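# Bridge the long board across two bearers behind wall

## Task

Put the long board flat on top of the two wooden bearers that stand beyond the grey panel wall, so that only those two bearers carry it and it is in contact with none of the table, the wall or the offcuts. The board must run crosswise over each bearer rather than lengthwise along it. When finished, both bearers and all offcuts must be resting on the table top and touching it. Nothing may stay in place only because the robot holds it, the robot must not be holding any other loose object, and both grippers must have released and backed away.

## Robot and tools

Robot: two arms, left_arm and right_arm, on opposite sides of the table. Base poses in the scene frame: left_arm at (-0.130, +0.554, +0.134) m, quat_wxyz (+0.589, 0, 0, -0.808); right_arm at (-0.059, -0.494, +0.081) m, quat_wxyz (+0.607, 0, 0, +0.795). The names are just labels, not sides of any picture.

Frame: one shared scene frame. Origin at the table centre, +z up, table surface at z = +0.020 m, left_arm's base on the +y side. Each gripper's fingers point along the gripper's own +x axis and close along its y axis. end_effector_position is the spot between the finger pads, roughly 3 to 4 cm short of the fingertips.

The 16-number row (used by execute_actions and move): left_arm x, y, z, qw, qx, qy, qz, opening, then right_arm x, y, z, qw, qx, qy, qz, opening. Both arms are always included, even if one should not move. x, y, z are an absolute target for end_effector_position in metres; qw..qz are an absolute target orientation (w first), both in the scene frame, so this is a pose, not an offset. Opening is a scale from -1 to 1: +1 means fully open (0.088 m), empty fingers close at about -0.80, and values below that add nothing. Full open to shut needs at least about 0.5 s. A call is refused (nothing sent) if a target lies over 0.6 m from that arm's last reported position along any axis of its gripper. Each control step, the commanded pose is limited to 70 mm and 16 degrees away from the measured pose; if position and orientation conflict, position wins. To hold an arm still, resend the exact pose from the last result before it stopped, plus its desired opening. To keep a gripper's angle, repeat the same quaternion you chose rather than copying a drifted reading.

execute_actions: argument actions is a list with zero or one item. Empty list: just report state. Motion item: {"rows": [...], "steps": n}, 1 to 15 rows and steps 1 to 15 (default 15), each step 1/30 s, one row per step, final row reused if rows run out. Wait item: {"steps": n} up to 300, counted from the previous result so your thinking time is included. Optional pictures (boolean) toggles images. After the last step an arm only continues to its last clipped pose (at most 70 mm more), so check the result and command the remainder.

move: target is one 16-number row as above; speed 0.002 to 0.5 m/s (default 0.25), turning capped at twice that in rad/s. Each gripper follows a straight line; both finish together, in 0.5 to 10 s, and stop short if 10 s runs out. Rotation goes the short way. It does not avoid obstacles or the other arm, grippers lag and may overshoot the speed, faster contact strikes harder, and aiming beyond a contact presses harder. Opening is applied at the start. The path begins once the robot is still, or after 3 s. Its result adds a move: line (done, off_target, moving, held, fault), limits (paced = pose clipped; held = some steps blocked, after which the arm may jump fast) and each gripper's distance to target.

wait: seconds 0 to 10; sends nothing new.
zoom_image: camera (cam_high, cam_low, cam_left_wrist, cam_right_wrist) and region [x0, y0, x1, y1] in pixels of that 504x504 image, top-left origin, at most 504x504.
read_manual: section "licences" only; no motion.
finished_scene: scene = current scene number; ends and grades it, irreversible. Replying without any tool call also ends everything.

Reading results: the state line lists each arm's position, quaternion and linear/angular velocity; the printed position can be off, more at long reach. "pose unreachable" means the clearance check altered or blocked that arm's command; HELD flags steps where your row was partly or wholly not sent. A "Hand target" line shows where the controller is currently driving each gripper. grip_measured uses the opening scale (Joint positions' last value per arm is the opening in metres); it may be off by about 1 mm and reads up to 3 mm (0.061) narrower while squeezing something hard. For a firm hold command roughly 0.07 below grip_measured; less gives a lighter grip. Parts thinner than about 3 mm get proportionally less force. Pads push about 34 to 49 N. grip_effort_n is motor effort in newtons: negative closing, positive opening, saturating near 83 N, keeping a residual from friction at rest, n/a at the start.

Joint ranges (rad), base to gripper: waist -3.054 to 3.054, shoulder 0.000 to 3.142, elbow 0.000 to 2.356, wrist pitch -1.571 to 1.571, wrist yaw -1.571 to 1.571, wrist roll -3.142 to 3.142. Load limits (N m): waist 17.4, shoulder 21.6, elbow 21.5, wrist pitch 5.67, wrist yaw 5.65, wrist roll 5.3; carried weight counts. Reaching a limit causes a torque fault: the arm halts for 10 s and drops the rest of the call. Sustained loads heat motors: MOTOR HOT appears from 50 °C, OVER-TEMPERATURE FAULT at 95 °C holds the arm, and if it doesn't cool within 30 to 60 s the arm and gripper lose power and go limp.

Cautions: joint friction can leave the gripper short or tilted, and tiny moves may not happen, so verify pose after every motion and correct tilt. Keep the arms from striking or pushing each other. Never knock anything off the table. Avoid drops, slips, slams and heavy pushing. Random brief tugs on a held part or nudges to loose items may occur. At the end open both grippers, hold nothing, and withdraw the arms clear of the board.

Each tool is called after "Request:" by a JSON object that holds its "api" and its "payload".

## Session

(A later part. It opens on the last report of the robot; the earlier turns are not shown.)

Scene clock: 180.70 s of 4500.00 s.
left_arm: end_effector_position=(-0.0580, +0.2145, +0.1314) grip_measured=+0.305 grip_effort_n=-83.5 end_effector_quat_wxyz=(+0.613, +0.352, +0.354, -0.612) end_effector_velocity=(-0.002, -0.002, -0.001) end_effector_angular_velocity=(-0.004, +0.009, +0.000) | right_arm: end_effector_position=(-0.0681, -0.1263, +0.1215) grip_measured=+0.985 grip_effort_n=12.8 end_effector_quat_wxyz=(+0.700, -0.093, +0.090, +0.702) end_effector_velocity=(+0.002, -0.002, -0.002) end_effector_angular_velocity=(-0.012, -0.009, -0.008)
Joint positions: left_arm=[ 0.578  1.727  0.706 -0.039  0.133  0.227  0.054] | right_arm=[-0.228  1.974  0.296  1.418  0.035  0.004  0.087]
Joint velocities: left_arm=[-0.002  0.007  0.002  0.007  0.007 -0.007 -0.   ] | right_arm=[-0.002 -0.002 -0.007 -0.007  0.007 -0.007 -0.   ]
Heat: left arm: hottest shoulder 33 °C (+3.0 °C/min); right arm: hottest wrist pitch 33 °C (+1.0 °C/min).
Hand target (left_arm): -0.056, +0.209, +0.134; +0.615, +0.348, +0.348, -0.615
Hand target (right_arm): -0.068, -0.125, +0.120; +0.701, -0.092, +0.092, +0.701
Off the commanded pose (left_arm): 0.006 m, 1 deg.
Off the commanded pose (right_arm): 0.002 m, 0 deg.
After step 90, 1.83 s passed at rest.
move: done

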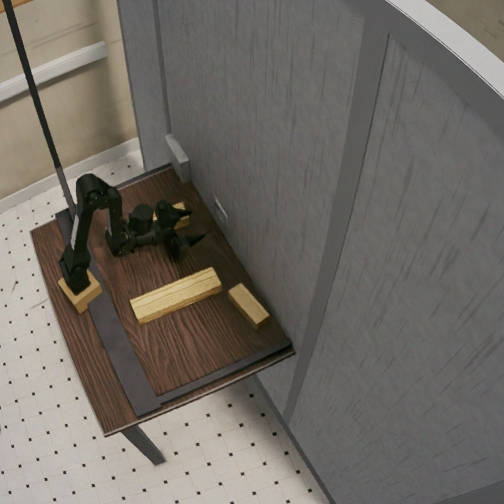

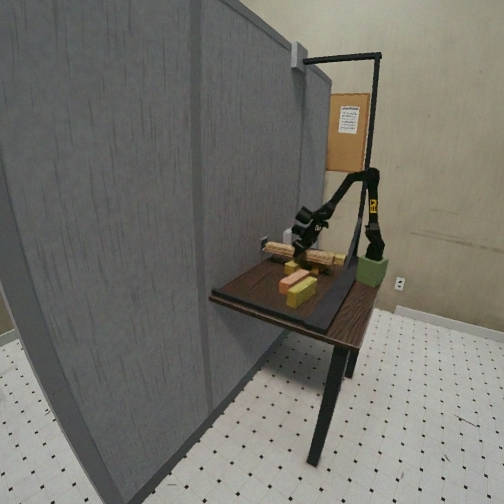

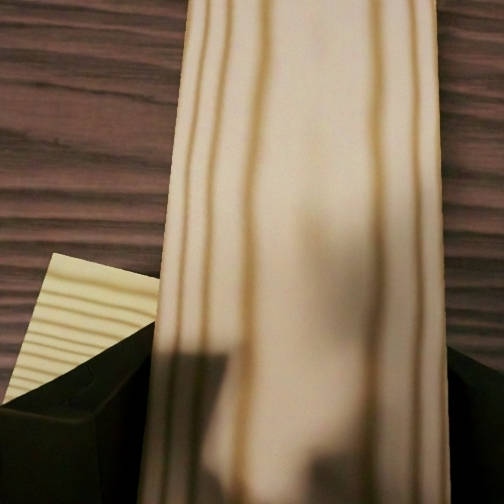

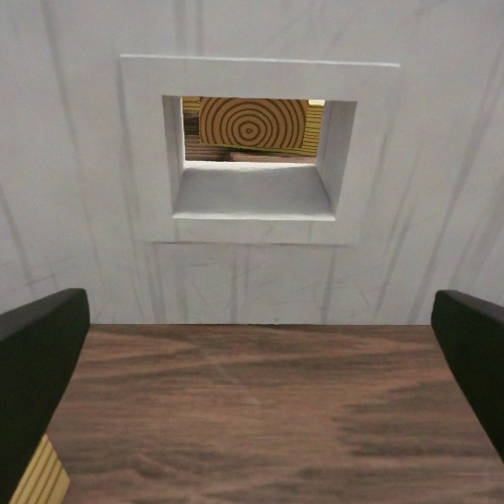

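Request:
{"api": "execute_actions", "payload": {"actions": [{"rows":[[-0.0565,0.208,0.136,0.6168,0.3505,0.346,-0.6143,0.2,-0.068,-0.125,0.12,0.701,-0.092,0.092,0.701,1],[-0.057,0.207,0.138,0.618,0.3525,0.344,-0.613,0.2,-0.068,-0.125,0.12,0.701,-0.092,0.092,0.701,1],[-0.0575,0.206,0.140,0.619,0.355,0.342,-0.612,0.2,-0.068,-0.125,0.12,0.701,-0.092,0.092,0.701,1],[-0.058,0.205,0.142,0.6204,0.357,0.3395,-0.6106,0.2,-0.068,-0.125,0.12,0.701,-0.092,0.092,0.701,1],[-0.0585,0.204,0.144,0.6216,0.359,0.3374,-0.6094,0.2,-0.068,-0.125,0.12,0.701,-0.092,0.092,0.701,1],[-0.059,0.202,0.146,0.6216,0.359,0.3374,-0.6094,0.2,-0.068,-0.125,0.12,0.701,-0.092,0.092,0.701,1],[-0.059,0.200,0.147,0.6216,0.359,0.3374,-0.6094,0.2,-0.068,-0.125,0.12,0.701,-0.092,0.092,0.701,1],[-0.059,0.198,0.147,0.6216,0.359,0.3374,-0.6094,0.2,-0.068,-0.125,0.12,0.701,-0.092,0.092,0.701,1],[-0.059,0.196,0.147,0.6216,0.359,0.3374,-0.6094,0.2,-0.068,-0.125,0.12,0.701,-0.092,0.092,0.701,1]]}]}}

Request:
{"api": "zoom_image", "payload": {"camera": "cam_right_wrist", "region": [140,60,380,240]}}

Scene clock: 194.20 s of 4500.00 s.
left_arm: end_effector_position=(-0.0593, +0.2009, +0.1434) grip_measured=+0.305 grip_effort_n=-83.5 end_effector_quat_wxyz=(+0.618, +0.362, +0.341, -0.609) end_effector_velocity=(+0.002, +0.004, +0.000) end_effector_angular_velocity=(+0.035, +0.000, +0.028) | right_arm: end_effector_position=(-0.0681, -0.1263, +0.1215) grip_measured=+0.985 grip_effort_n=12.8 end_effector_quat_wxyz=(+0.700, -0.093, +0.090, +0.702) end_effector_velocity=(+0.002, -0.001, -0.001) end_effector_angular_velocity=(-0.007, -0.009, -0.008)
Joint positions: left_arm=[ 0.548  1.728  0.768 -0.087  0.093  0.221  0.054] | right_arm=[-0.228  1.974  0.296  1.418  0.035  0.004  0.087]
Joint velocities: left_arm=[-0.002 -0.002  0.017 -0.051 -0.022 -0.022 -0.   ] | right_arm=[-0.002 -0.002 -0.002 -0.007  0.007 -0.007 -0.   ]
Heat: left arm: hottest shoulder 32 °C (+2.0 °C/min); right arm: hottest wrist pitch 33 °C (+1.0 °C/min).
Hand target (left_arm): -0.059, +0.196, +0.147; +0.621, +0.359, +0.337, -0.609
Hand target (right_arm): -0.068, -0.125, +0.120; +0.701, -0.092, +0.092, +0.701
Off the commanded pose (left_arm): 0.006 m, 1 deg.
Off the commanded pose (right_arm): 0.002 m, 0 deg.
Steps of this call (steps 1 to 90: nothing new was sent; then 10.00 s passed at rest; steps 91 to 105: all 15 steps of this action). Readings (end_effector_position):
91: left_arm (-0.0579, +0.2142, +0.1315) | right_arm (-0.0681, -0.1263, +0.1215)
92: left_arm (-0.0578, +0.2140, +0.1318) | right_arm (-0.0681, -0.1263, +0.1215)
94: left_arm (-0.0574, +0.2135, +0.1324) | right_arm (-0.0681, -0.1263, +0.1215)
98: left_arm (-0.0595, +0.2097, +0.1358) | right_arm (-0.0681, -0.1263, +0.1215)
105: the state above

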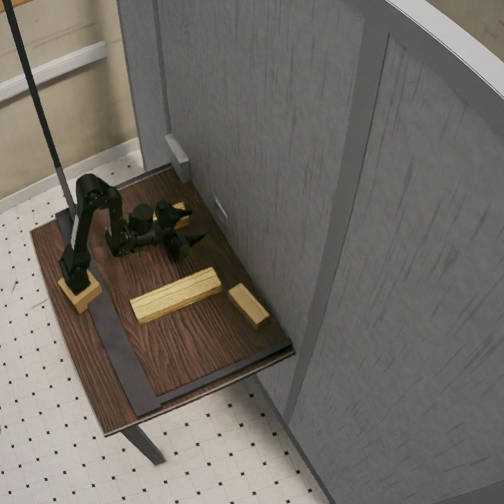

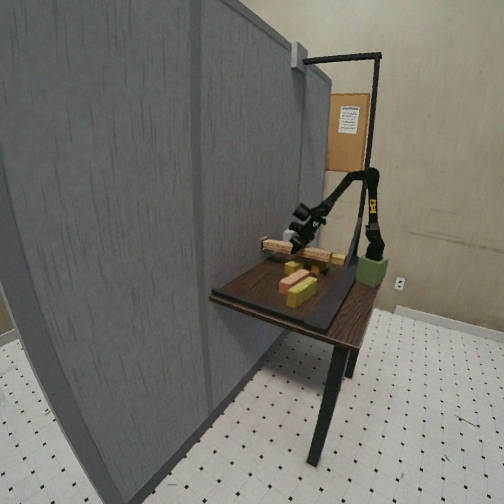

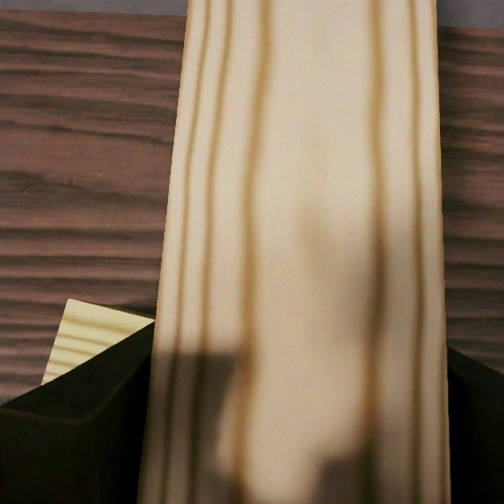

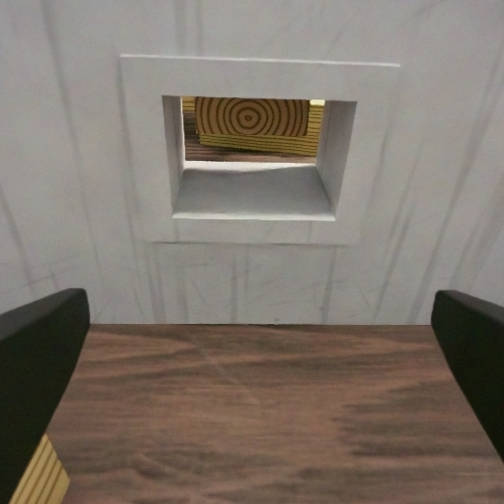

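Region (140, 60, 380, 240) of cam_right_wrist's 504x504 image, scaled by 2.100, with more detail than that image has; it fills the top 378 rows of this view, and the rest is white.

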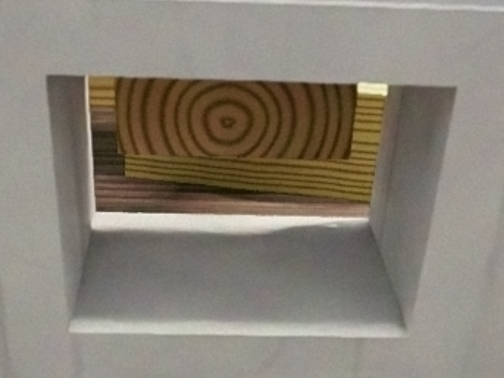

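Request:
{"api": "execute_actions", "payload": {"actions": [{"rows":[[-0.059,0.195,0.146,0.6216,0.359,0.3374,-0.6094,0.2,-0.068,-0.125,0.12,0.701,-0.092,0.092,0.701,1],[-0.059,0.194,0.145,0.6216,0.359,0.3374,-0.6094,0.2,-0.068,-0.125,0.12,0.701,-0.092,0.092,0.701,1],[-0.059,0.193,0.144,0.6216,0.359,0.3374,-0.6094,0.2,-0.068,-0.125,0.12,0.701,-0.092,0.092,0.701,1],[-0.059,0.192,0.143,0.6216,0.359,0.3374,-0.6094,0.2,-0.068,-0.125,0.12,0.701,-0.092,0.092,0.701,1],[-0.059,0.191,0.1425,0.6216,0.359,0.3374,-0.6094,0.2,-0.068,-0.125,0.12,0.701,-0.092,0.092,0.701,1],[-0.059,0.190,0.1425,0.6216,0.359,0.3374,-0.6094,0.2,-0.068,-0.125,0.12,0.701,-0.092,0.092,0.701,1],[-0.059,0.189,0.1425,0.6216,0.359,0.3374,-0.6094,0.2,-0.068,-0.125,0.12,0.701,-0.092,0.092,0.701,1]]}]}}

Request:
{"api": "zoom_image", "payload": {"camera": "cam_right_wrist", "region": [140,60,380,240]}}

Request:
{"api": "zoom_image", "payload": {"camera": "cam_low", "region": [245,220,305,270]}}

Scene clock: 205.73 s of 4500.00 s.
left_arm: end_effector_position=(-0.0594, +0.1948, +0.1400) grip_measured=+0.305 grip_effort_n=-83.5 end_effector_quat_wxyz=(+0.618, +0.362, +0.342, -0.608) end_effector_velocity=(+0.002, -0.001, +0.000) end_effector_angular_velocity=(+0.003, +0.005, +0.025) | right_arm: end_effector_position=(-0.0681, -0.1263, +0.1215) grip_measured=+0.985 grip_effort_n=12.8 end_effector_quat_wxyz=(+0.700, -0.093, +0.090, +0.702) end_effector_velocity=(-0.000, -0.002, +0.001) end_effector_angular_velocity=(+0.002, -0.005, +0.007)
Joint positions: left_arm=[ 0.542  1.758  0.789 -0.079  0.088  0.216  0.054] | right_arm=[-0.228  1.974  0.296  1.418  0.035  0.004  0.087]
Joint velocities: left_arm=[ 0.002  0.002  0.007 -0.007 -0.007 -0.022 -0.   ] | right_arm=[-0.002 -0.002 -0.007  0.007 -0.007 -0.007 -0.   ]
Heat: left arm: hottest shoulder 31 °C (+0.0 °C/min); right arm: hottest wrist pitch 34 °C (+2.0 °C/min).
Hand target (left_arm): -0.059, +0.189, +0.143; +0.621, +0.359, +0.337, -0.609
Hand target (right_arm): -0.068, -0.125, +0.120; +0.701, -0.092, +0.092, +0.701
Off the commanded pose (left_arm): 0.006 m, 1 deg.
Off the commanded pose (right_arm): 0.002 m, 0 deg.
Steps of this call (steps 1 to 90: nothing new was sent; then 8.03 s passed at rest; steps 91 to 105: all 15 steps of this action). Readings (end_effector_position):
91: left_arm (-0.0594, +0.2012, +0.1433) | right_arm (-0.0681, -0.1263, +0.1215)
92: left_arm (-0.0593, +0.2010, +0.1433) | right_arm (-0.0681, -0.1263, +0.1215)
94: left_arm (-0.0594, +0.1997, +0.1425) | right_arm (-0.0681, -0.1263, +0.1215)
98: left_arm (-0.0594, +0.1966, +0.1404) | right_arm (-0.0681, -0.1263, +0.1215)
105: the state above

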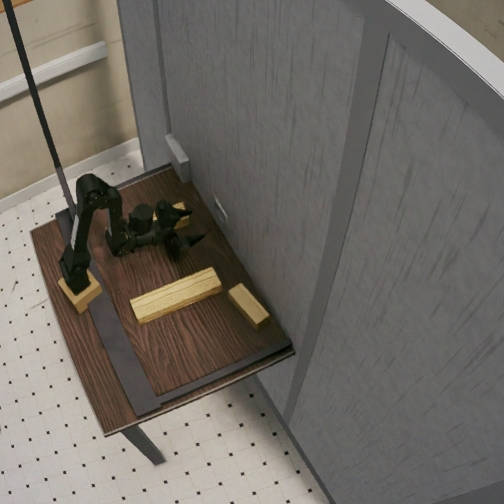

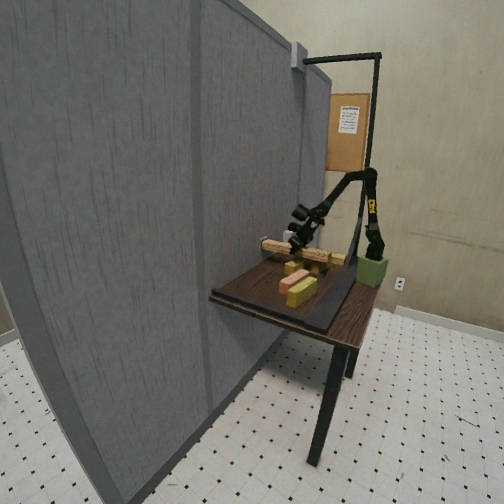

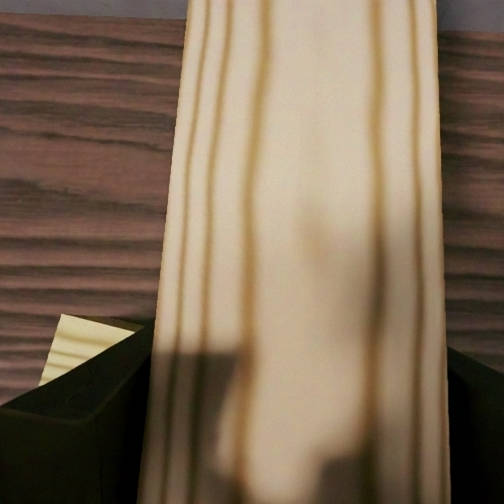

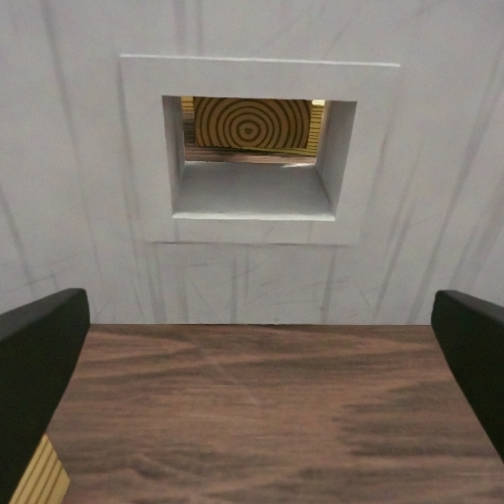

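Region (140, 60, 380, 240) of cam_right_wrist's 504x504 image, scaled by 2.100, with more detail than that image has; it fills the top 378 rows of this view, and the rest is white.

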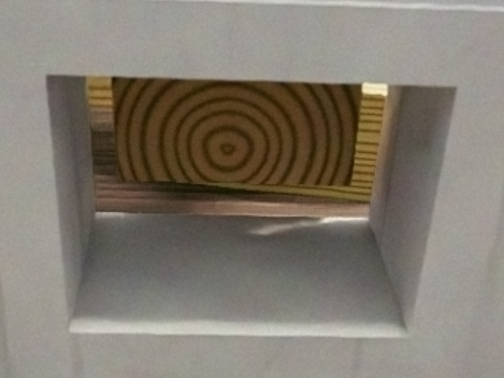

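Region (245, 220, 305, 270) of cam_low's 504x504 image, scaled by 8.400, with more detail than that image has.

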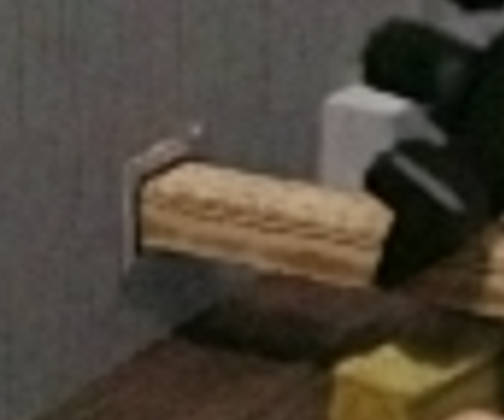

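Good (~5 mm up). Enter.

Request:
{"api": "execute_actions", "payload": {"actions": [{"rows":[[-0.059,0.187,0.1425,0.6216,0.359,0.3374,-0.6094,0.2,-0.068,-0.125,0.12,0.701,-0.092,0.092,0.701,1],[-0.059,0.185,0.1425,0.6216,0.359,0.3374,-0.6094,0.2,-0.068,-0.125,0.12,0.701,-0.092,0.092,0.701,1],[-0.059,0.183,0.1425,0.6216,0.359,0.3374,-0.6094,0.2,-0.068,-0.125,0.12,0.701,-0.092,0.092,0.701,1],[-0.059,0.181,0.1425,0.6216,0.359,0.3374,-0.6094,0.2,-0.068,-0.125,0.12,0.701,-0.092,0.092,0.701,1],[-0.059,0.179,0.1425,0.6216,0.359,0.3374,-0.6094,0.2,-0.068,-0.125,0.12,0.701,-0.092,0.092,0.701,1],[-0.059,0.177,0.1425,0.6216,0.359,0.3374,-0.6094,0.2,-0.068,-0.125,0.12,0.701,-0.092,0.092,0.701,1],[-0.059,0.175,0.1425,0.6216,0.359,0.3374,-0.6094,0.2,-0.068,-0.125,0.12,0.701,-0.092,0.092,0.701,1],[-0.059,0.173,0.1425,0.6216,0.359,0.3374,-0.6094,0.2,-0.068,-0.125,0.12,0.701,-0.092,0.092,0.701,1],[-0.059,0.171,0.1425,0.6216,0.359,0.3374,-0.6094,0.2,-0.068,-0.125,0.12,0.701,-0.092,0.092,0.701,1],[-0.059,0.169,0.1425,0.6216,0.359,0.3374,-0.6094,0.2,-0.068,-0.125,0.12,0.701,-0.092,0.092,0.701,1],[-0.059,0.167,0.1425,0.6216,0.359,0.3374,-0.6094,0.2,-0.068,-0.125,0.12,0.701,-0.092,0.092,0.701,1],[-0.059,0.165,0.1425,0.6216,0.359,0.3374,-0.6094,0.2,-0.068,-0.125,0.12,0.701,-0.092,0.092,0.701,1],[-0.059,0.163,0.1425,0.6216,0.359,0.3374,-0.6094,0.2,-0.068,-0.125,0.12,0.701,-0.092,0.092,0.701,1],[-0.059,0.161,0.1425,0.6216,0.359,0.3374,-0.6094,0.2,-0.068,-0.125,0.12,0.701,-0.092,0.092,0.701,1],[-0.059,0.159,0.1425,0.6216,0.359,0.3374,-0.6094,0.2,-0.068,-0.125,0.12,0.701,-0.092,0.092,0.701,1]]}]}}

Scene clock: 217.47 s of 4500.00 s.
left_arm: end_effector_position=(-0.0592, +0.1697, +0.1407) grip_measured=+0.305 grip_effort_n=-83.5 end_effector_quat_wxyz=(+0.619, +0.361, +0.340, -0.609) end_effector_velocity=(+0.001, -0.058, +0.001) end_effector_angular_velocity=(+0.001, -0.000, +0.006) | right_arm: end_effector_position=(-0.0681, -0.1263, +0.1215) grip_measured=+0.985 grip_effort_n=12.8 end_effector_quat_wxyz=(+0.700, -0.093, +0.090, +0.702) end_effector_velocity=(-0.000, -0.001, +0.000) end_effector_angular_velocity=(-0.002, -0.005, +0.007)
Joint positions: left_arm=[ 0.524  1.834  0.889 -0.098  0.08   0.201  0.054] | right_arm=[-0.228  1.974  0.296  1.418  0.035  0.004  0.087]
Joint velocities: left_arm=[-0.037  0.178  0.247 -0.066 -0.022 -0.037 -0.   ] | right_arm=[-0.002 -0.007 -0.002 -0.007 -0.007 -0.007 -0.   ]
Heat: left arm: hottest shoulder 31 °C (+0.0 °C/min); right arm: hottest wrist pitch 34 °C (+1.0 °C/min).
Hand target (left_arm): -0.059, +0.159, +0.143; +0.622, +0.359, +0.337, -0.609
Hand target (right_arm): -0.068, -0.125, +0.120; +0.701, -0.092, +0.092, +0.701
Off the commanded pose (left_arm): 0.011 m, 1 deg.
Off the commanded pose (right_arm): 0.002 m, 0 deg.
Steps of this call (steps 1 to 90: nothing new was sent; then 8.23 s passed at rest; steps 91 to 105: all 15 steps of this action). Readings (end_effector_position):
91: left_arm (-0.0593, +0.1943, +0.1400) | right_arm (-0.0681, -0.1263, +0.1215)
92: left_arm (-0.0592, +0.1937, +0.1399) | right_arm (-0.0681, -0.1263, +0.1215)
94: left_arm (-0.0592, +0.1908, +0.1399) | right_arm (-0.0681, -0.1263, +0.1215)
98: left_arm (-0.0593, +0.1835, +0.1404) | right_arm (-0.0681, -0.1263, +0.1215)
105: the state above

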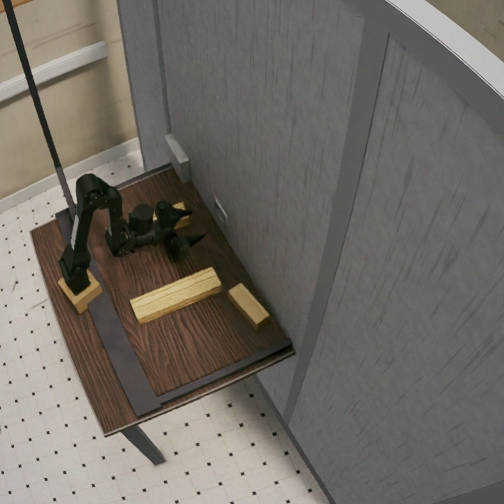

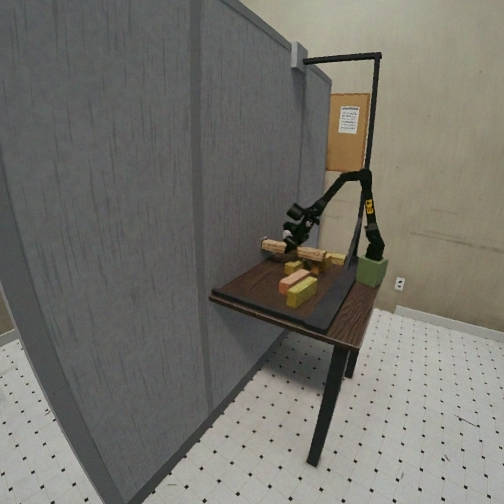

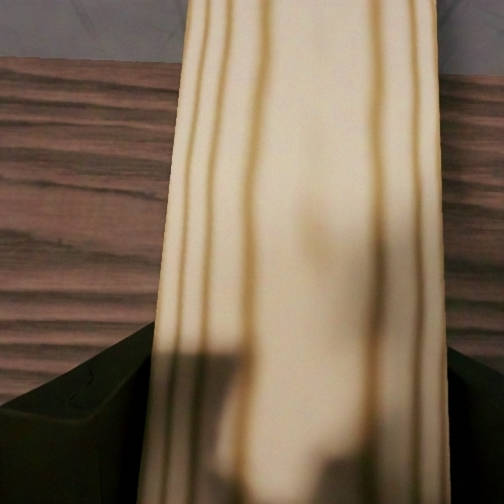

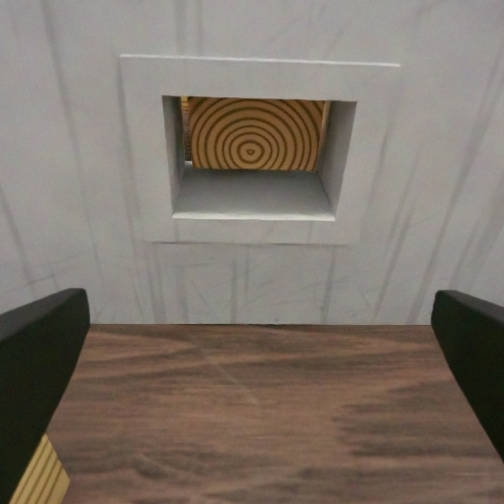

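Request:
{"api": "move", "payload": {"target": [-0.0595,0.081,0.143,0.6216,0.359,0.3374,-0.6094,0.2,-0.069,-0.115,0.124,0.6744,-0.2126,0.2126,0.6744,1], "speed": 0.05}}

Scene clock: 225.17 s of 4500.00 s.
left_arm: end_effector_position=(-0.0592, +0.0859, +0.1418) grip_measured=+0.305 grip_effort_n=-83.5 end_effector_quat_wxyz=(+0.619, +0.361, +0.340, -0.609) end_effector_velocity=(+0.002, -0.000, +0.000) end_effector_angular_velocity=(+0.006, -0.022, +0.002) | right_arm: end_effector_position=(-0.0684, -0.1185, +0.1162) grip_measured=+0.985 grip_effort_n=12.8 end_effector_quat_wxyz=(+0.673, -0.221, +0.218, +0.671) end_effector_velocity=(-0.002, -0.002, -0.004) end_effector_angular_velocity=(-0.022, +0.006, +0.020)
Joint positions: left_arm=[ 0.48   2.09   1.278 -0.228  0.058  0.163  0.054] | right_arm=[-0.228  1.679  0.51   0.537  0.035  0.019  0.087]
Joint velocities: left_arm=[-0.002  0.002  0.007 -0.007 -0.022  0.007 -0.   ] | right_arm=[-0.002  0.002  0.002 -0.022 -0.022 -0.007  0.   ]
Heat: left arm: hottest elbow 32 °C (+0.0 °C/min); right arm: hottest wrist pitch 34 °C (+1.0 °C/min).
Hand target (left_arm): -0.060, +0.081, +0.143; +0.621, +0.359, +0.338, -0.609
Hand target (right_arm): -0.069, -0.115, +0.124; +0.675, -0.212, +0.214, +0.673
Off the commanded pose (left_arm): 0.005 m, 1 deg.
Off the commanded pose (right_arm): 0.009 m, 1 deg.
After step 90, 0.90 s passed at rest.
move: off_target (right_arm)

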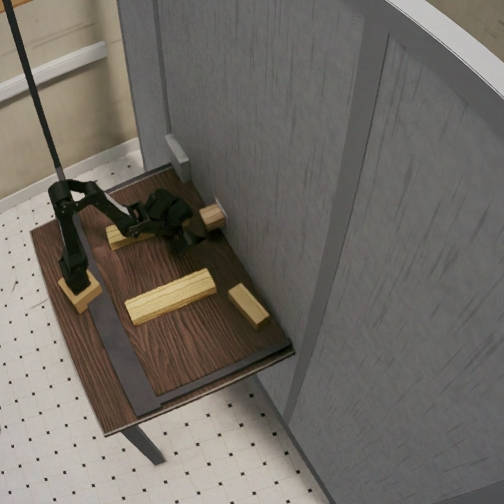

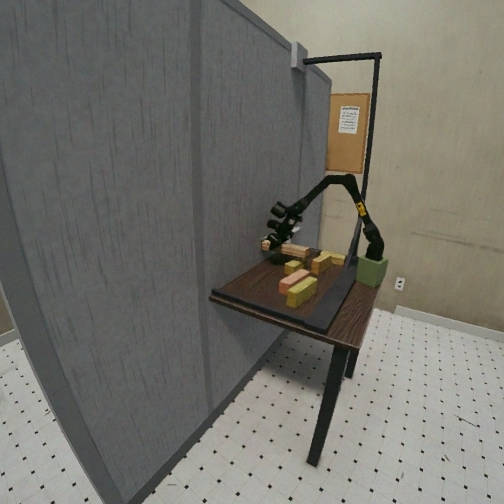

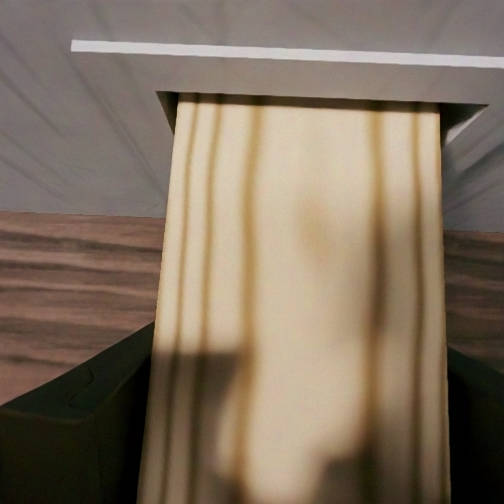

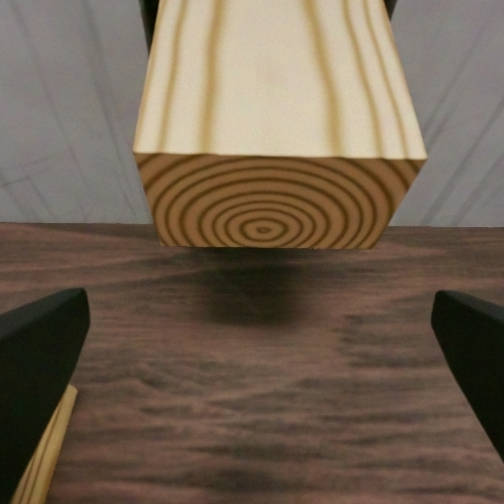

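Request:
{"api": "move", "payload": {"target": [-0.0595,0.081,0.143,0.6216,0.359,0.3374,-0.6094,0.2,-0.0665,-0.058,0.134,0.6744,-0.2126,0.2126,0.6744,1], "speed": 0.08}}

Scene clock: 231.30 s of 4500.00 s.
left_arm: end_effector_position=(-0.0591, +0.0860, +0.1416) grip_measured=+0.305 grip_effort_n=-83.5 end_effector_quat_wxyz=(+0.619, +0.362, +0.341, -0.608) end_effector_velocity=(-0.002, -0.001, +0.001) end_effector_angular_velocity=(-0.008, +0.001, -0.012) | right_arm: end_effector_position=(-0.0676, -0.0609, +0.1356) grip_measured=+0.985 grip_effort_n=12.3 end_effector_quat_wxyz=(+0.676, -0.211, +0.212, +0.674) end_effector_velocity=(-0.000, -0.001, -0.004) end_effector_angular_velocity=(-0.022, -0.002, +0.008)
Joint positions: left_arm=[ 0.48   2.091  1.279 -0.23   0.057  0.163  0.054] | right_arm=[-0.238  1.797  0.753  0.435  0.026  0.019  0.087]
Joint velocities: left_arm=[-0.002 -0.002 -0.002  0.007  0.007  0.007 -0.   ] | right_arm=[-0.002  0.007  0.007 -0.022 -0.007 -0.007  0.   ]
Heat: left arm: hottest shoulder 32 °C (-1.0 °C/min); right arm: hottest wrist pitch 33 °C (+0.0 °C/min).
Hand target (left_arm): -0.059, +0.081, +0.143; +0.622, +0.359, +0.337, -0.609
Hand target (right_arm): -0.067, -0.058, +0.134; +0.674, -0.213, +0.212, +0.674
Off the commanded pose (left_arm): 0.005 m, 1 deg.
Off the commanded pose (right_arm): 0.004 m, 0 deg.
After step 90, 2.00 s passed at rest.
move: done

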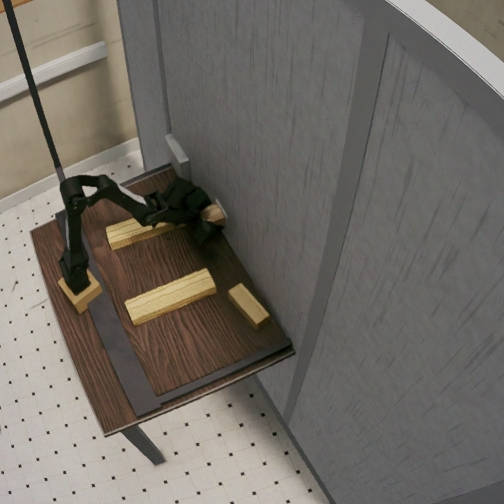

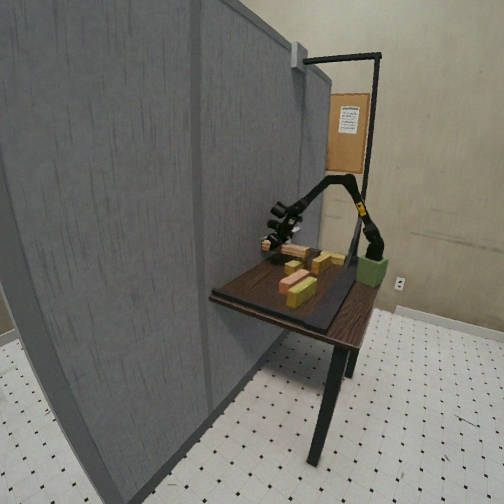

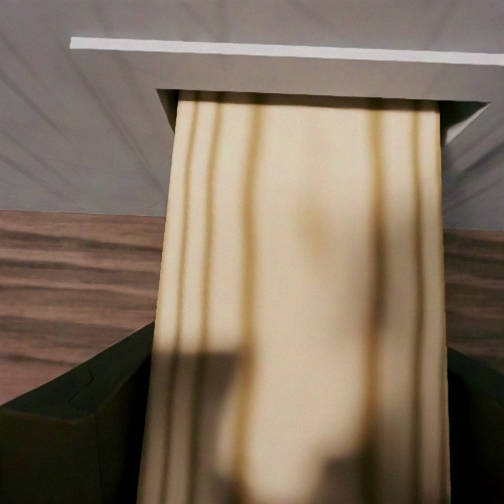

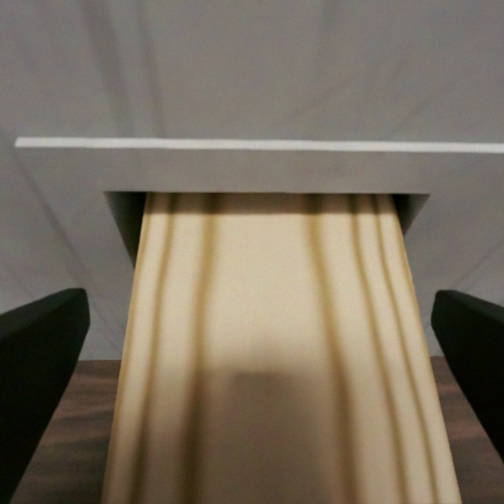

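Request:
{"api": "move", "payload": {"target": [-0.0595,0.081,0.139,0.6216,0.359,0.3374,-0.6094,0.2,-0.065,-0.060,0.121,0.6744,-0.2126,0.2126,0.6744,0.6], "speed": 0.03}}

Request:
{"api": "execute_actions", "payload": {"actions": [{"rows":[[-0.0595,0.081,0.139,0.6216,0.359,0.3374,-0.6094,0.2,-0.065,-0.060,0.121,0.6744,-0.2126,0.2126,0.6744,0.5],[-0.0595,0.081,0.139,0.6216,0.359,0.3374,-0.6094,0.2,-0.065,-0.060,0.121,0.6744,-0.2126,0.2126,0.6744,0.45],[-0.0595,0.081,0.139,0.6216,0.359,0.3374,-0.6094,0.2,-0.065,-0.060,0.121,0.6744,-0.2126,0.2126,0.6744,0.4],[-0.0595,0.081,0.139,0.6216,0.359,0.3374,-0.6094,0.2,-0.065,-0.060,0.121,0.6744,-0.2126,0.2126,0.6744,0.35],[-0.0595,0.081,0.139,0.6216,0.359,0.3374,-0.6094,0.2,-0.065,-0.060,0.121,0.6744,-0.2126,0.2126,0.6744,0.3],[-0.0595,0.081,0.139,0.6216,0.359,0.3374,-0.6094,0.2,-0.065,-0.060,0.121,0.6744,-0.2126,0.2126,0.6744,0.2]]}]}}

Scene clock: 241.00 s of 4500.00 s.
left_arm: end_effector_position=(-0.0588, +0.0845, +0.1389) grip_measured=+0.305 grip_effort_n=-83.5 end_effector_quat_wxyz=(+0.620, +0.361, +0.340, -0.609) end_effector_velocity=(-0.000, +0.002, -0.003) end_effector_angular_velocity=(+0.013, -0.008, -0.005) | right_arm: end_effector_position=(-0.0657, -0.0577, +0.1278) grip_measured=+0.603 grip_effort_n=-17.9 end_effector_quat_wxyz=(+0.677, -0.206, +0.209, +0.675) end_effector_velocity=(-0.000, +0.000, -0.001) end_effector_angular_velocity=(+0.002, +0.010, -0.000)
Joint positions: left_arm=[ 0.48   2.1    1.279 -0.217  0.057  0.163  0.054] | right_arm=[-0.244  1.835  0.746  0.494  0.021  0.017  0.069]
Joint velocities: left_arm=[-0.002  0.002 -0.002 -0.007 -0.007  0.007 -0.   ] | right_arm=[-0.002  0.002 -0.002  0.007 -0.007  0.007 -0.   ]
Heat: left arm: hottest shoulder 33 °C (+0.0 °C/min); right arm: hottest wrist pitch 33 °C (+0.0 °C/min).
Hand target (left_arm): -0.060, +0.081, +0.139; +0.621, +0.359, +0.337, -0.609
Hand target (right_arm): -0.065, -0.060, +0.121; +0.674, -0.213, +0.213, +0.674
Off the commanded pose (left_arm): 0.004 m, 0 deg.
Off the commanded pose (right_arm): 0.007 m, 1 deg.
After step 90, 5.90 s passed at rest.
move: done

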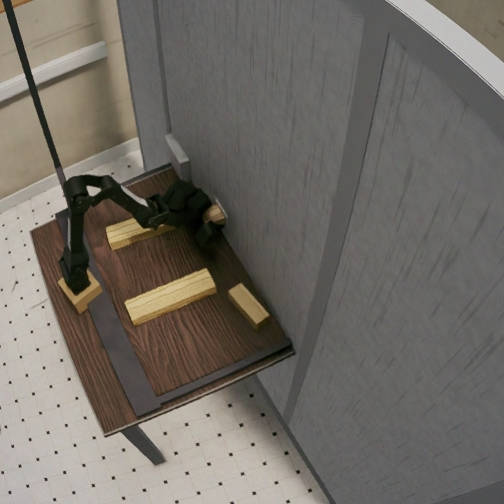

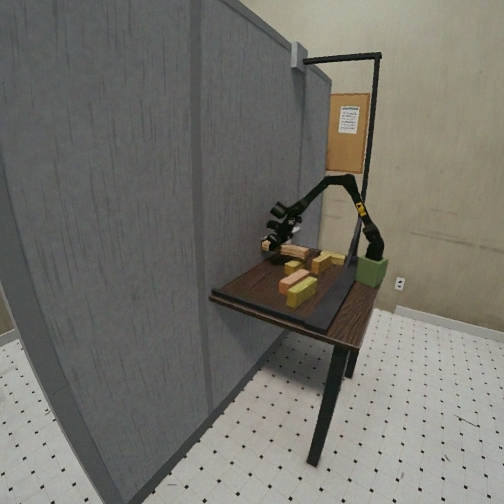

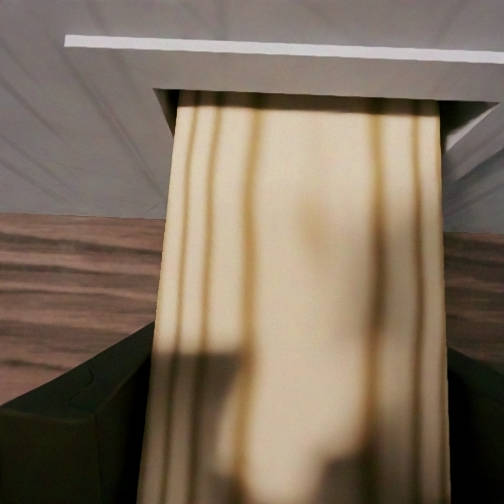

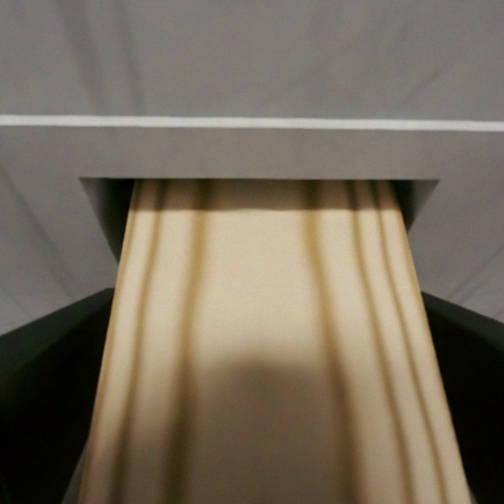

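Scene clock: 241.50 s of 4500.00 s.
left_arm: end_effector_position=(-0.0587, +0.0845, +0.1387) grip_measured=+0.305 grip_effort_n=-83.5 end_effector_quat_wxyz=(+0.620, +0.361, +0.340, -0.608) end_effector_velocity=(-0.002, +0.001, +0.002) end_effector_angular_velocity=(+0.001, +0.010, +0.000) | right_arm: end_effector_position=(-0.0658, -0.0578, +0.1275) grip_measured=+0.298 grip_effort_n=-83.5 end_effector_quat_wxyz=(+0.677, -0.206, +0.209, +0.675) end_effector_velocity=(-0.002, -0.003, -0.001) end_effector_angular_velocity=(-0.008, +0.018, +0.012)
Joint positions: left_arm=[ 0.48   2.101  1.279 -0.217  0.056  0.162  0.054] | right_arm=[-0.244  1.836  0.746  0.495  0.02   0.017  0.054]
Joint velocities: left_arm=[-0.002 -0.007 -0.002 -0.007  0.007 -0.007  0.   ] | right_arm=[-0.002 -0.007 -0.007 -0.007 -0.022  0.007 -0.   ]
Heat: left arm: hottest shoulder 33 °C (+0.0 °C/min); right arm: hottest wrist pitch 33 °C (+0.0 °C/min).
Hand target (left_arm): -0.060, +0.081, +0.139; +0.622, +0.359, +0.337, -0.609
Hand target (right_arm): -0.065, -0.060, +0.121; +0.674, -0.213, +0.213, +0.674
Off the commanded pose (left_arm): 0.004 m, 0 deg.
Off the commanded pose (right_arm): 0.007 m, 1 deg.
Steps of this call (steps 1 to 15: all 15 steps of this action). Readings (end_effector_position):
1: left_arm (-0.0588, +0.0845, +0.1389) | right_arm (-0.0657, -0.0577, +0.1278)
2: left_arm (-0.0588, +0.0845, +0.1389) | right_arm (-0.0657, -0.0576, +0.1279)
4: left_arm (-0.0588, +0.0845, +0.1389) | right_arm (-0.0657, -0.0577, +0.1278)
8: left_arm (-0.0586, +0.0845, +0.1389) | right_arm (-0.0658, -0.0578, +0.1276)
15: the state above

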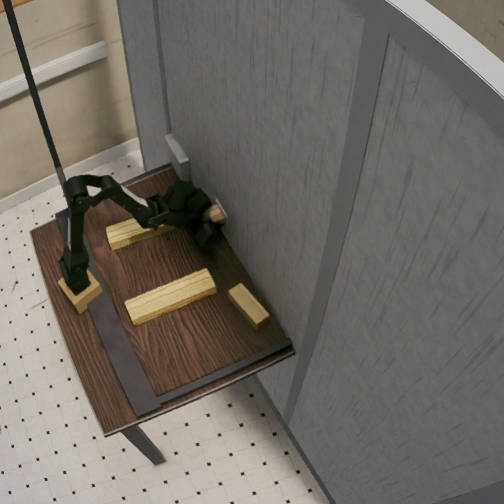

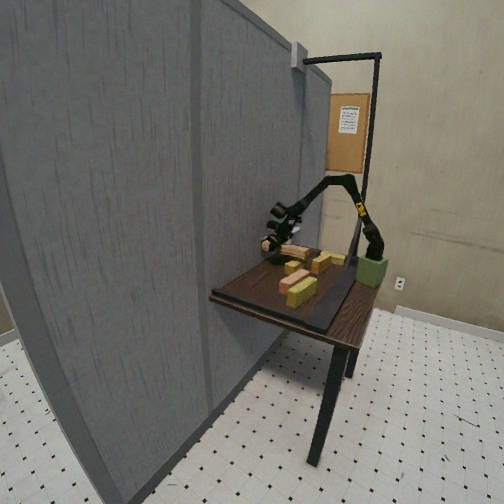

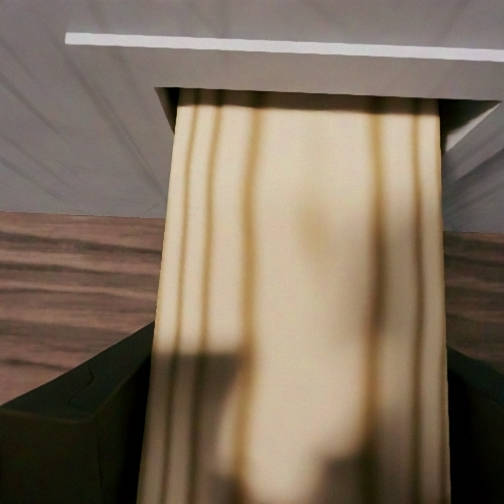

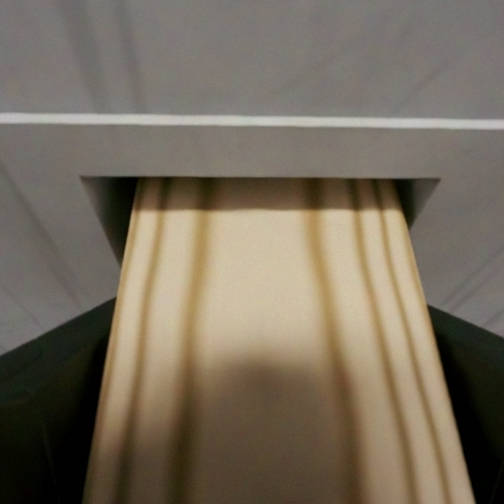

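Request:
{"api": "execute_actions", "payload": {"actions": [{"steps":10,"rows":[[-0.0595,0.081,0.139,0.6216,0.359,0.3374,-0.6094,0.33,-0.066,-0.060,0.125,0.6744,-0.2126,0.2126,0.6744,0.2],[-0.0595,0.081,0.139,0.6216,0.359,0.3374,-0.6094,0.36,-0.066,-0.060,0.125,0.6744,-0.2126,0.2126,0.6744,0.2],[-0.0595,0.081,0.139,0.6216,0.359,0.3374,-0.6094,0.4,-0.066,-0.060,0.125,0.6744,-0.2126,0.2126,0.6744,0.2],[-0.0595,0.081,0.139,0.6216,0.359,0.3374,-0.6094,0.9,-0.066,-0.060,0.125,0.6744,-0.2126,0.2126,0.6744,0.2]]}], "pictures": false}}

Request:
{"api": "move", "payload": {"target": [-0.060,0.082,0.139,0.6216,0.359,0.3374,-0.6094,0.9,-0.066,-0.227,0.131,0.6744,-0.2126,0.2126,0.6744,0.2], "speed": 0.07}}

Scene clock: 251.43 s of 4500.00 s.
left_arm: end_effector_position=(-0.0584, +0.0821, +0.1406) grip_measured=+0.832 grip_effort_n=16.5 end_effector_quat_wxyz=(+0.622, +0.359, +0.336, -0.609) end_effector_velocity=(+0.005, -0.000, +0.001) end_effector_angular_velocity=(-0.004, -0.016, +0.020) | right_arm: end_effector_position=(-0.0657, -0.0595, +0.1249) grip_measured=+0.298 grip_effort_n=-83.5 end_effector_quat_wxyz=(+0.675, -0.211, +0.214, +0.674) end_effector_velocity=(-0.002, -0.002, -0.001) end_effector_angular_velocity=(-0.007, +0.010, +0.004)
Joint positions: left_arm=[ 0.48   2.101  1.283 -0.211  0.056  0.162  0.08 ] | right_arm=[-0.245  1.836  0.746  0.48   0.019  0.017  0.054]
Joint velocities: left_arm=[ 0.002 -0.002 -0.002  0.007 -0.022 -0.007  0.034] | right_arm=[ 0.002 -0.002 -0.002 -0.007 -0.007  0.007  0.   ]
Heat: left arm: hottest shoulder 33 °C (+1.0 °C/min); right arm: hottest wrist pitch 33 °C (+0.0 °C/min).
Hand target (left_arm): -0.060, +0.081, +0.139; +0.621, +0.359, +0.337, -0.609
Hand target (right_arm): -0.066, -0.060, +0.125; +0.674, -0.213, +0.213, +0.674
Off the commanded pose (left_arm): 0.002 m, 0 deg.
Off the commanded pose (right_arm): 0.001 m, 0 deg.
Steps of this call (steps 1 to 90: nothing new was sent; then 6.60 s passed at rest; steps 91 to 100: all 10 steps of this action). Readings (end_effector_position):
91: left_arm (-0.0587, +0.0845, +0.1387) | right_arm (-0.0658, -0.0579, +0.1273)
92: left_arm (-0.0586, +0.0845, +0.1388) | right_arm (-0.0658, -0.0581, +0.1270)
94: left_arm (-0.0586, +0.0844, +0.1387) | right_arm (-0.0658, -0.0586, +0.1264)
98: left_arm (-0.0585, +0.0823, +0.1404) | right_arm (-0.0657, -0.0595, +0.1249)
100: the state above

Scene clock: 254.63 s of 4500.00 s.
left_arm: end_effector_position=(-0.0586, +0.0821, +0.1406) grip_measured=+0.897 grip_effort_n=16.5 end_effector_quat_wxyz=(+0.622, +0.359, +0.336, -0.610) end_effector_velocity=(+0.001, +0.006, -0.004) end_effector_angular_velocity=(+0.030, -0.018, +0.003) | right_arm: end_effector_position=(-0.0645, -0.2280, +0.1260) grip_measured=+0.298 grip_effort_n=-83.5 end_effector_quat_wxyz=(+0.671, -0.220, +0.218, +0.674) end_effector_velocity=(-0.002, -0.005, -0.003) end_effector_angular_velocity=(-0.017, -0.002, +0.013)
Joint positions: left_arm=[ 0.479  2.101  1.283 -0.211  0.056  0.162  0.083] | right_arm=[-0.233  1.093  0.142  0.321  0.024  0.017  0.054]
Joint velocities: left_arm=[-0.002 -0.002 -0.007 -0.022 -0.022  0.007 -0.   ] | right_arm=[ 0.002 -0.027 -0.007 -0.037 -0.007 -0.007 -0.   ]
Heat: left arm: hottest shoulder 33 °C (+1.0 °C/min); right arm: hottest wrist pitch 33 °C (+0.0 °C/min).
Hand target (left_arm): -0.060, +0.082, +0.139; +0.621, +0.359, +0.337, -0.609
Hand target (right_arm): -0.065, -0.227, +0.130; +0.674, -0.213, +0.213, +0.674
Off the commanded pose (left_arm): 0.002 m, 0 deg.
Off the commanded pose (right_arm): 0.005 m, 1 deg.
move: done

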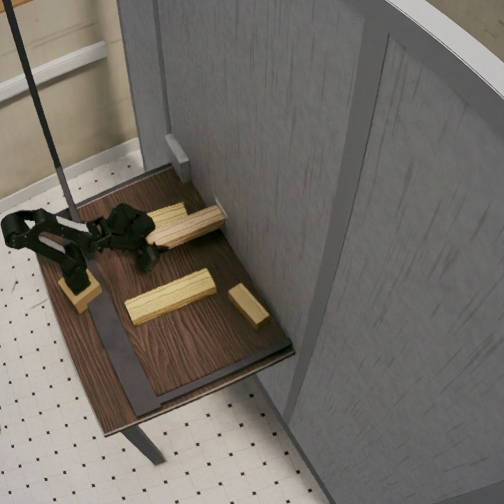

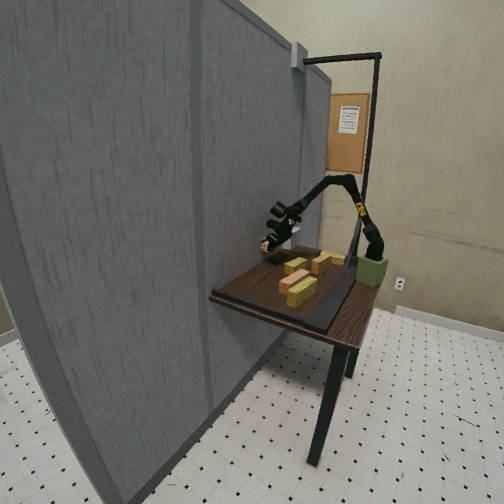

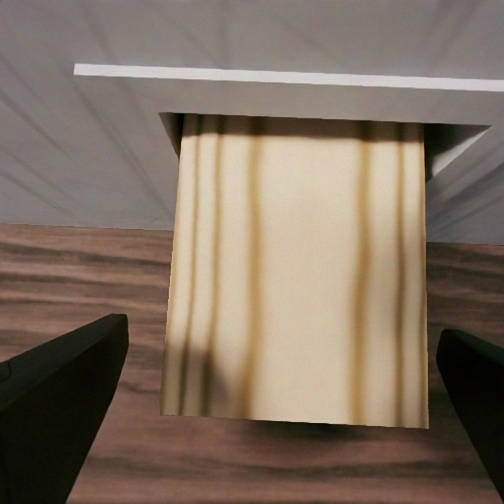

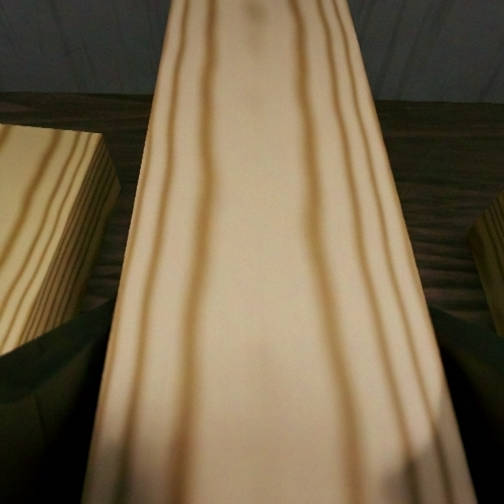

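Request:
{"api": "move", "payload": {"target": [-0.060,0.062,0.120,0.6744,0.2126,0.2126,-0.6744,0.75,-0.065,-0.227,0.130,0.6744,-0.2126,0.2126,0.6744,0.2], "speed": 0.15}}

Scene clock: 259.60 s of 4500.00 s.
left_arm: end_effector_position=(-0.0605, +0.0584, +0.1312) grip_measured=+0.753 grip_effort_n=-14.2 end_effector_quat_wxyz=(+0.677, +0.209, +0.201, -0.677) end_effector_velocity=(-0.000, +0.002, -0.003) end_effector_angular_velocity=(+0.013, +0.004, +0.008) | right_arm: end_effector_position=(-0.0646, -0.2285, +0.1257) grip_measured=+0.298 grip_effort_n=-83.5 end_effector_quat_wxyz=(+0.671, -0.220, +0.218, +0.673) end_effector_velocity=(-0.000, -0.003, -0.004) end_effector_angular_velocity=(-0.022, -0.002, +0.008)
Joint positions: left_arm=[0.496 2.174 1.005 0.572 0.149 0.113 0.076] | right_arm=[-0.231  1.091  0.141  0.319  0.027  0.017  0.054]
Joint velocities: left_arm=[-0.002  0.002 -0.002 -0.007 -0.007 -0.007 -0.   ] | right_arm=[-0.002 -0.002 -0.002 -0.022 -0.007 -0.007 -0.   ]
Heat: left arm: hottest shoulder 34 °C (+2.0 °C/min); right arm: hottest wrist pitch 33 °C (-1.0 °C/min).
Hand target (left_arm): -0.060, +0.063, +0.121; +0.674, +0.213, +0.212, -0.674
Hand target (right_arm): -0.065, -0.227, +0.130; +0.674, -0.212, +0.213, +0.674
Off the commanded pose (left_arm): 0.012 m, 1 deg.
Off the commanded pose (right_arm): 0.005 m, 1 deg.
After step 90, 0.13 s passed at rest.
move: off_target (left_arm)

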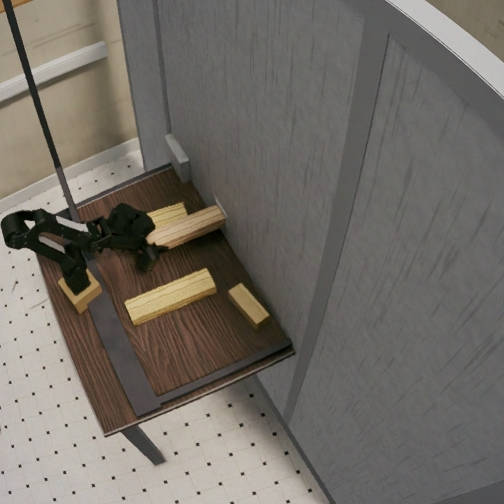

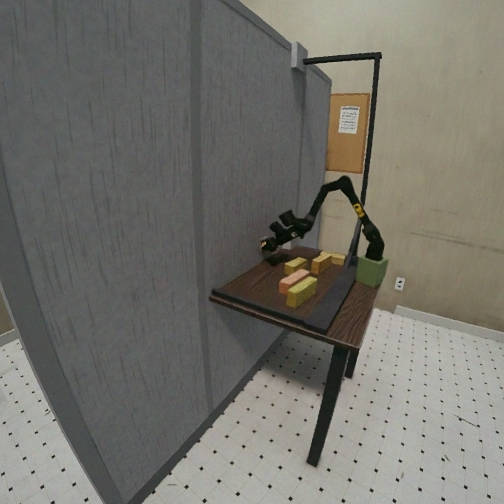

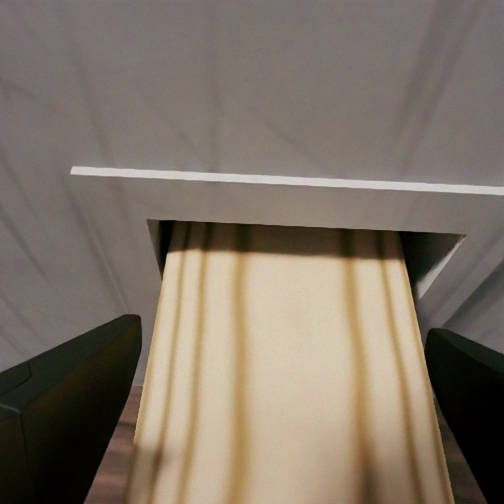

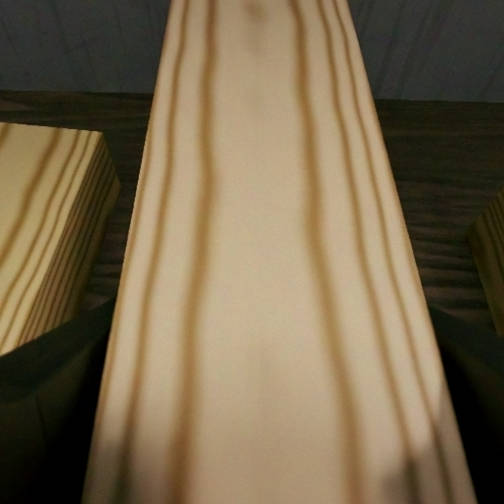

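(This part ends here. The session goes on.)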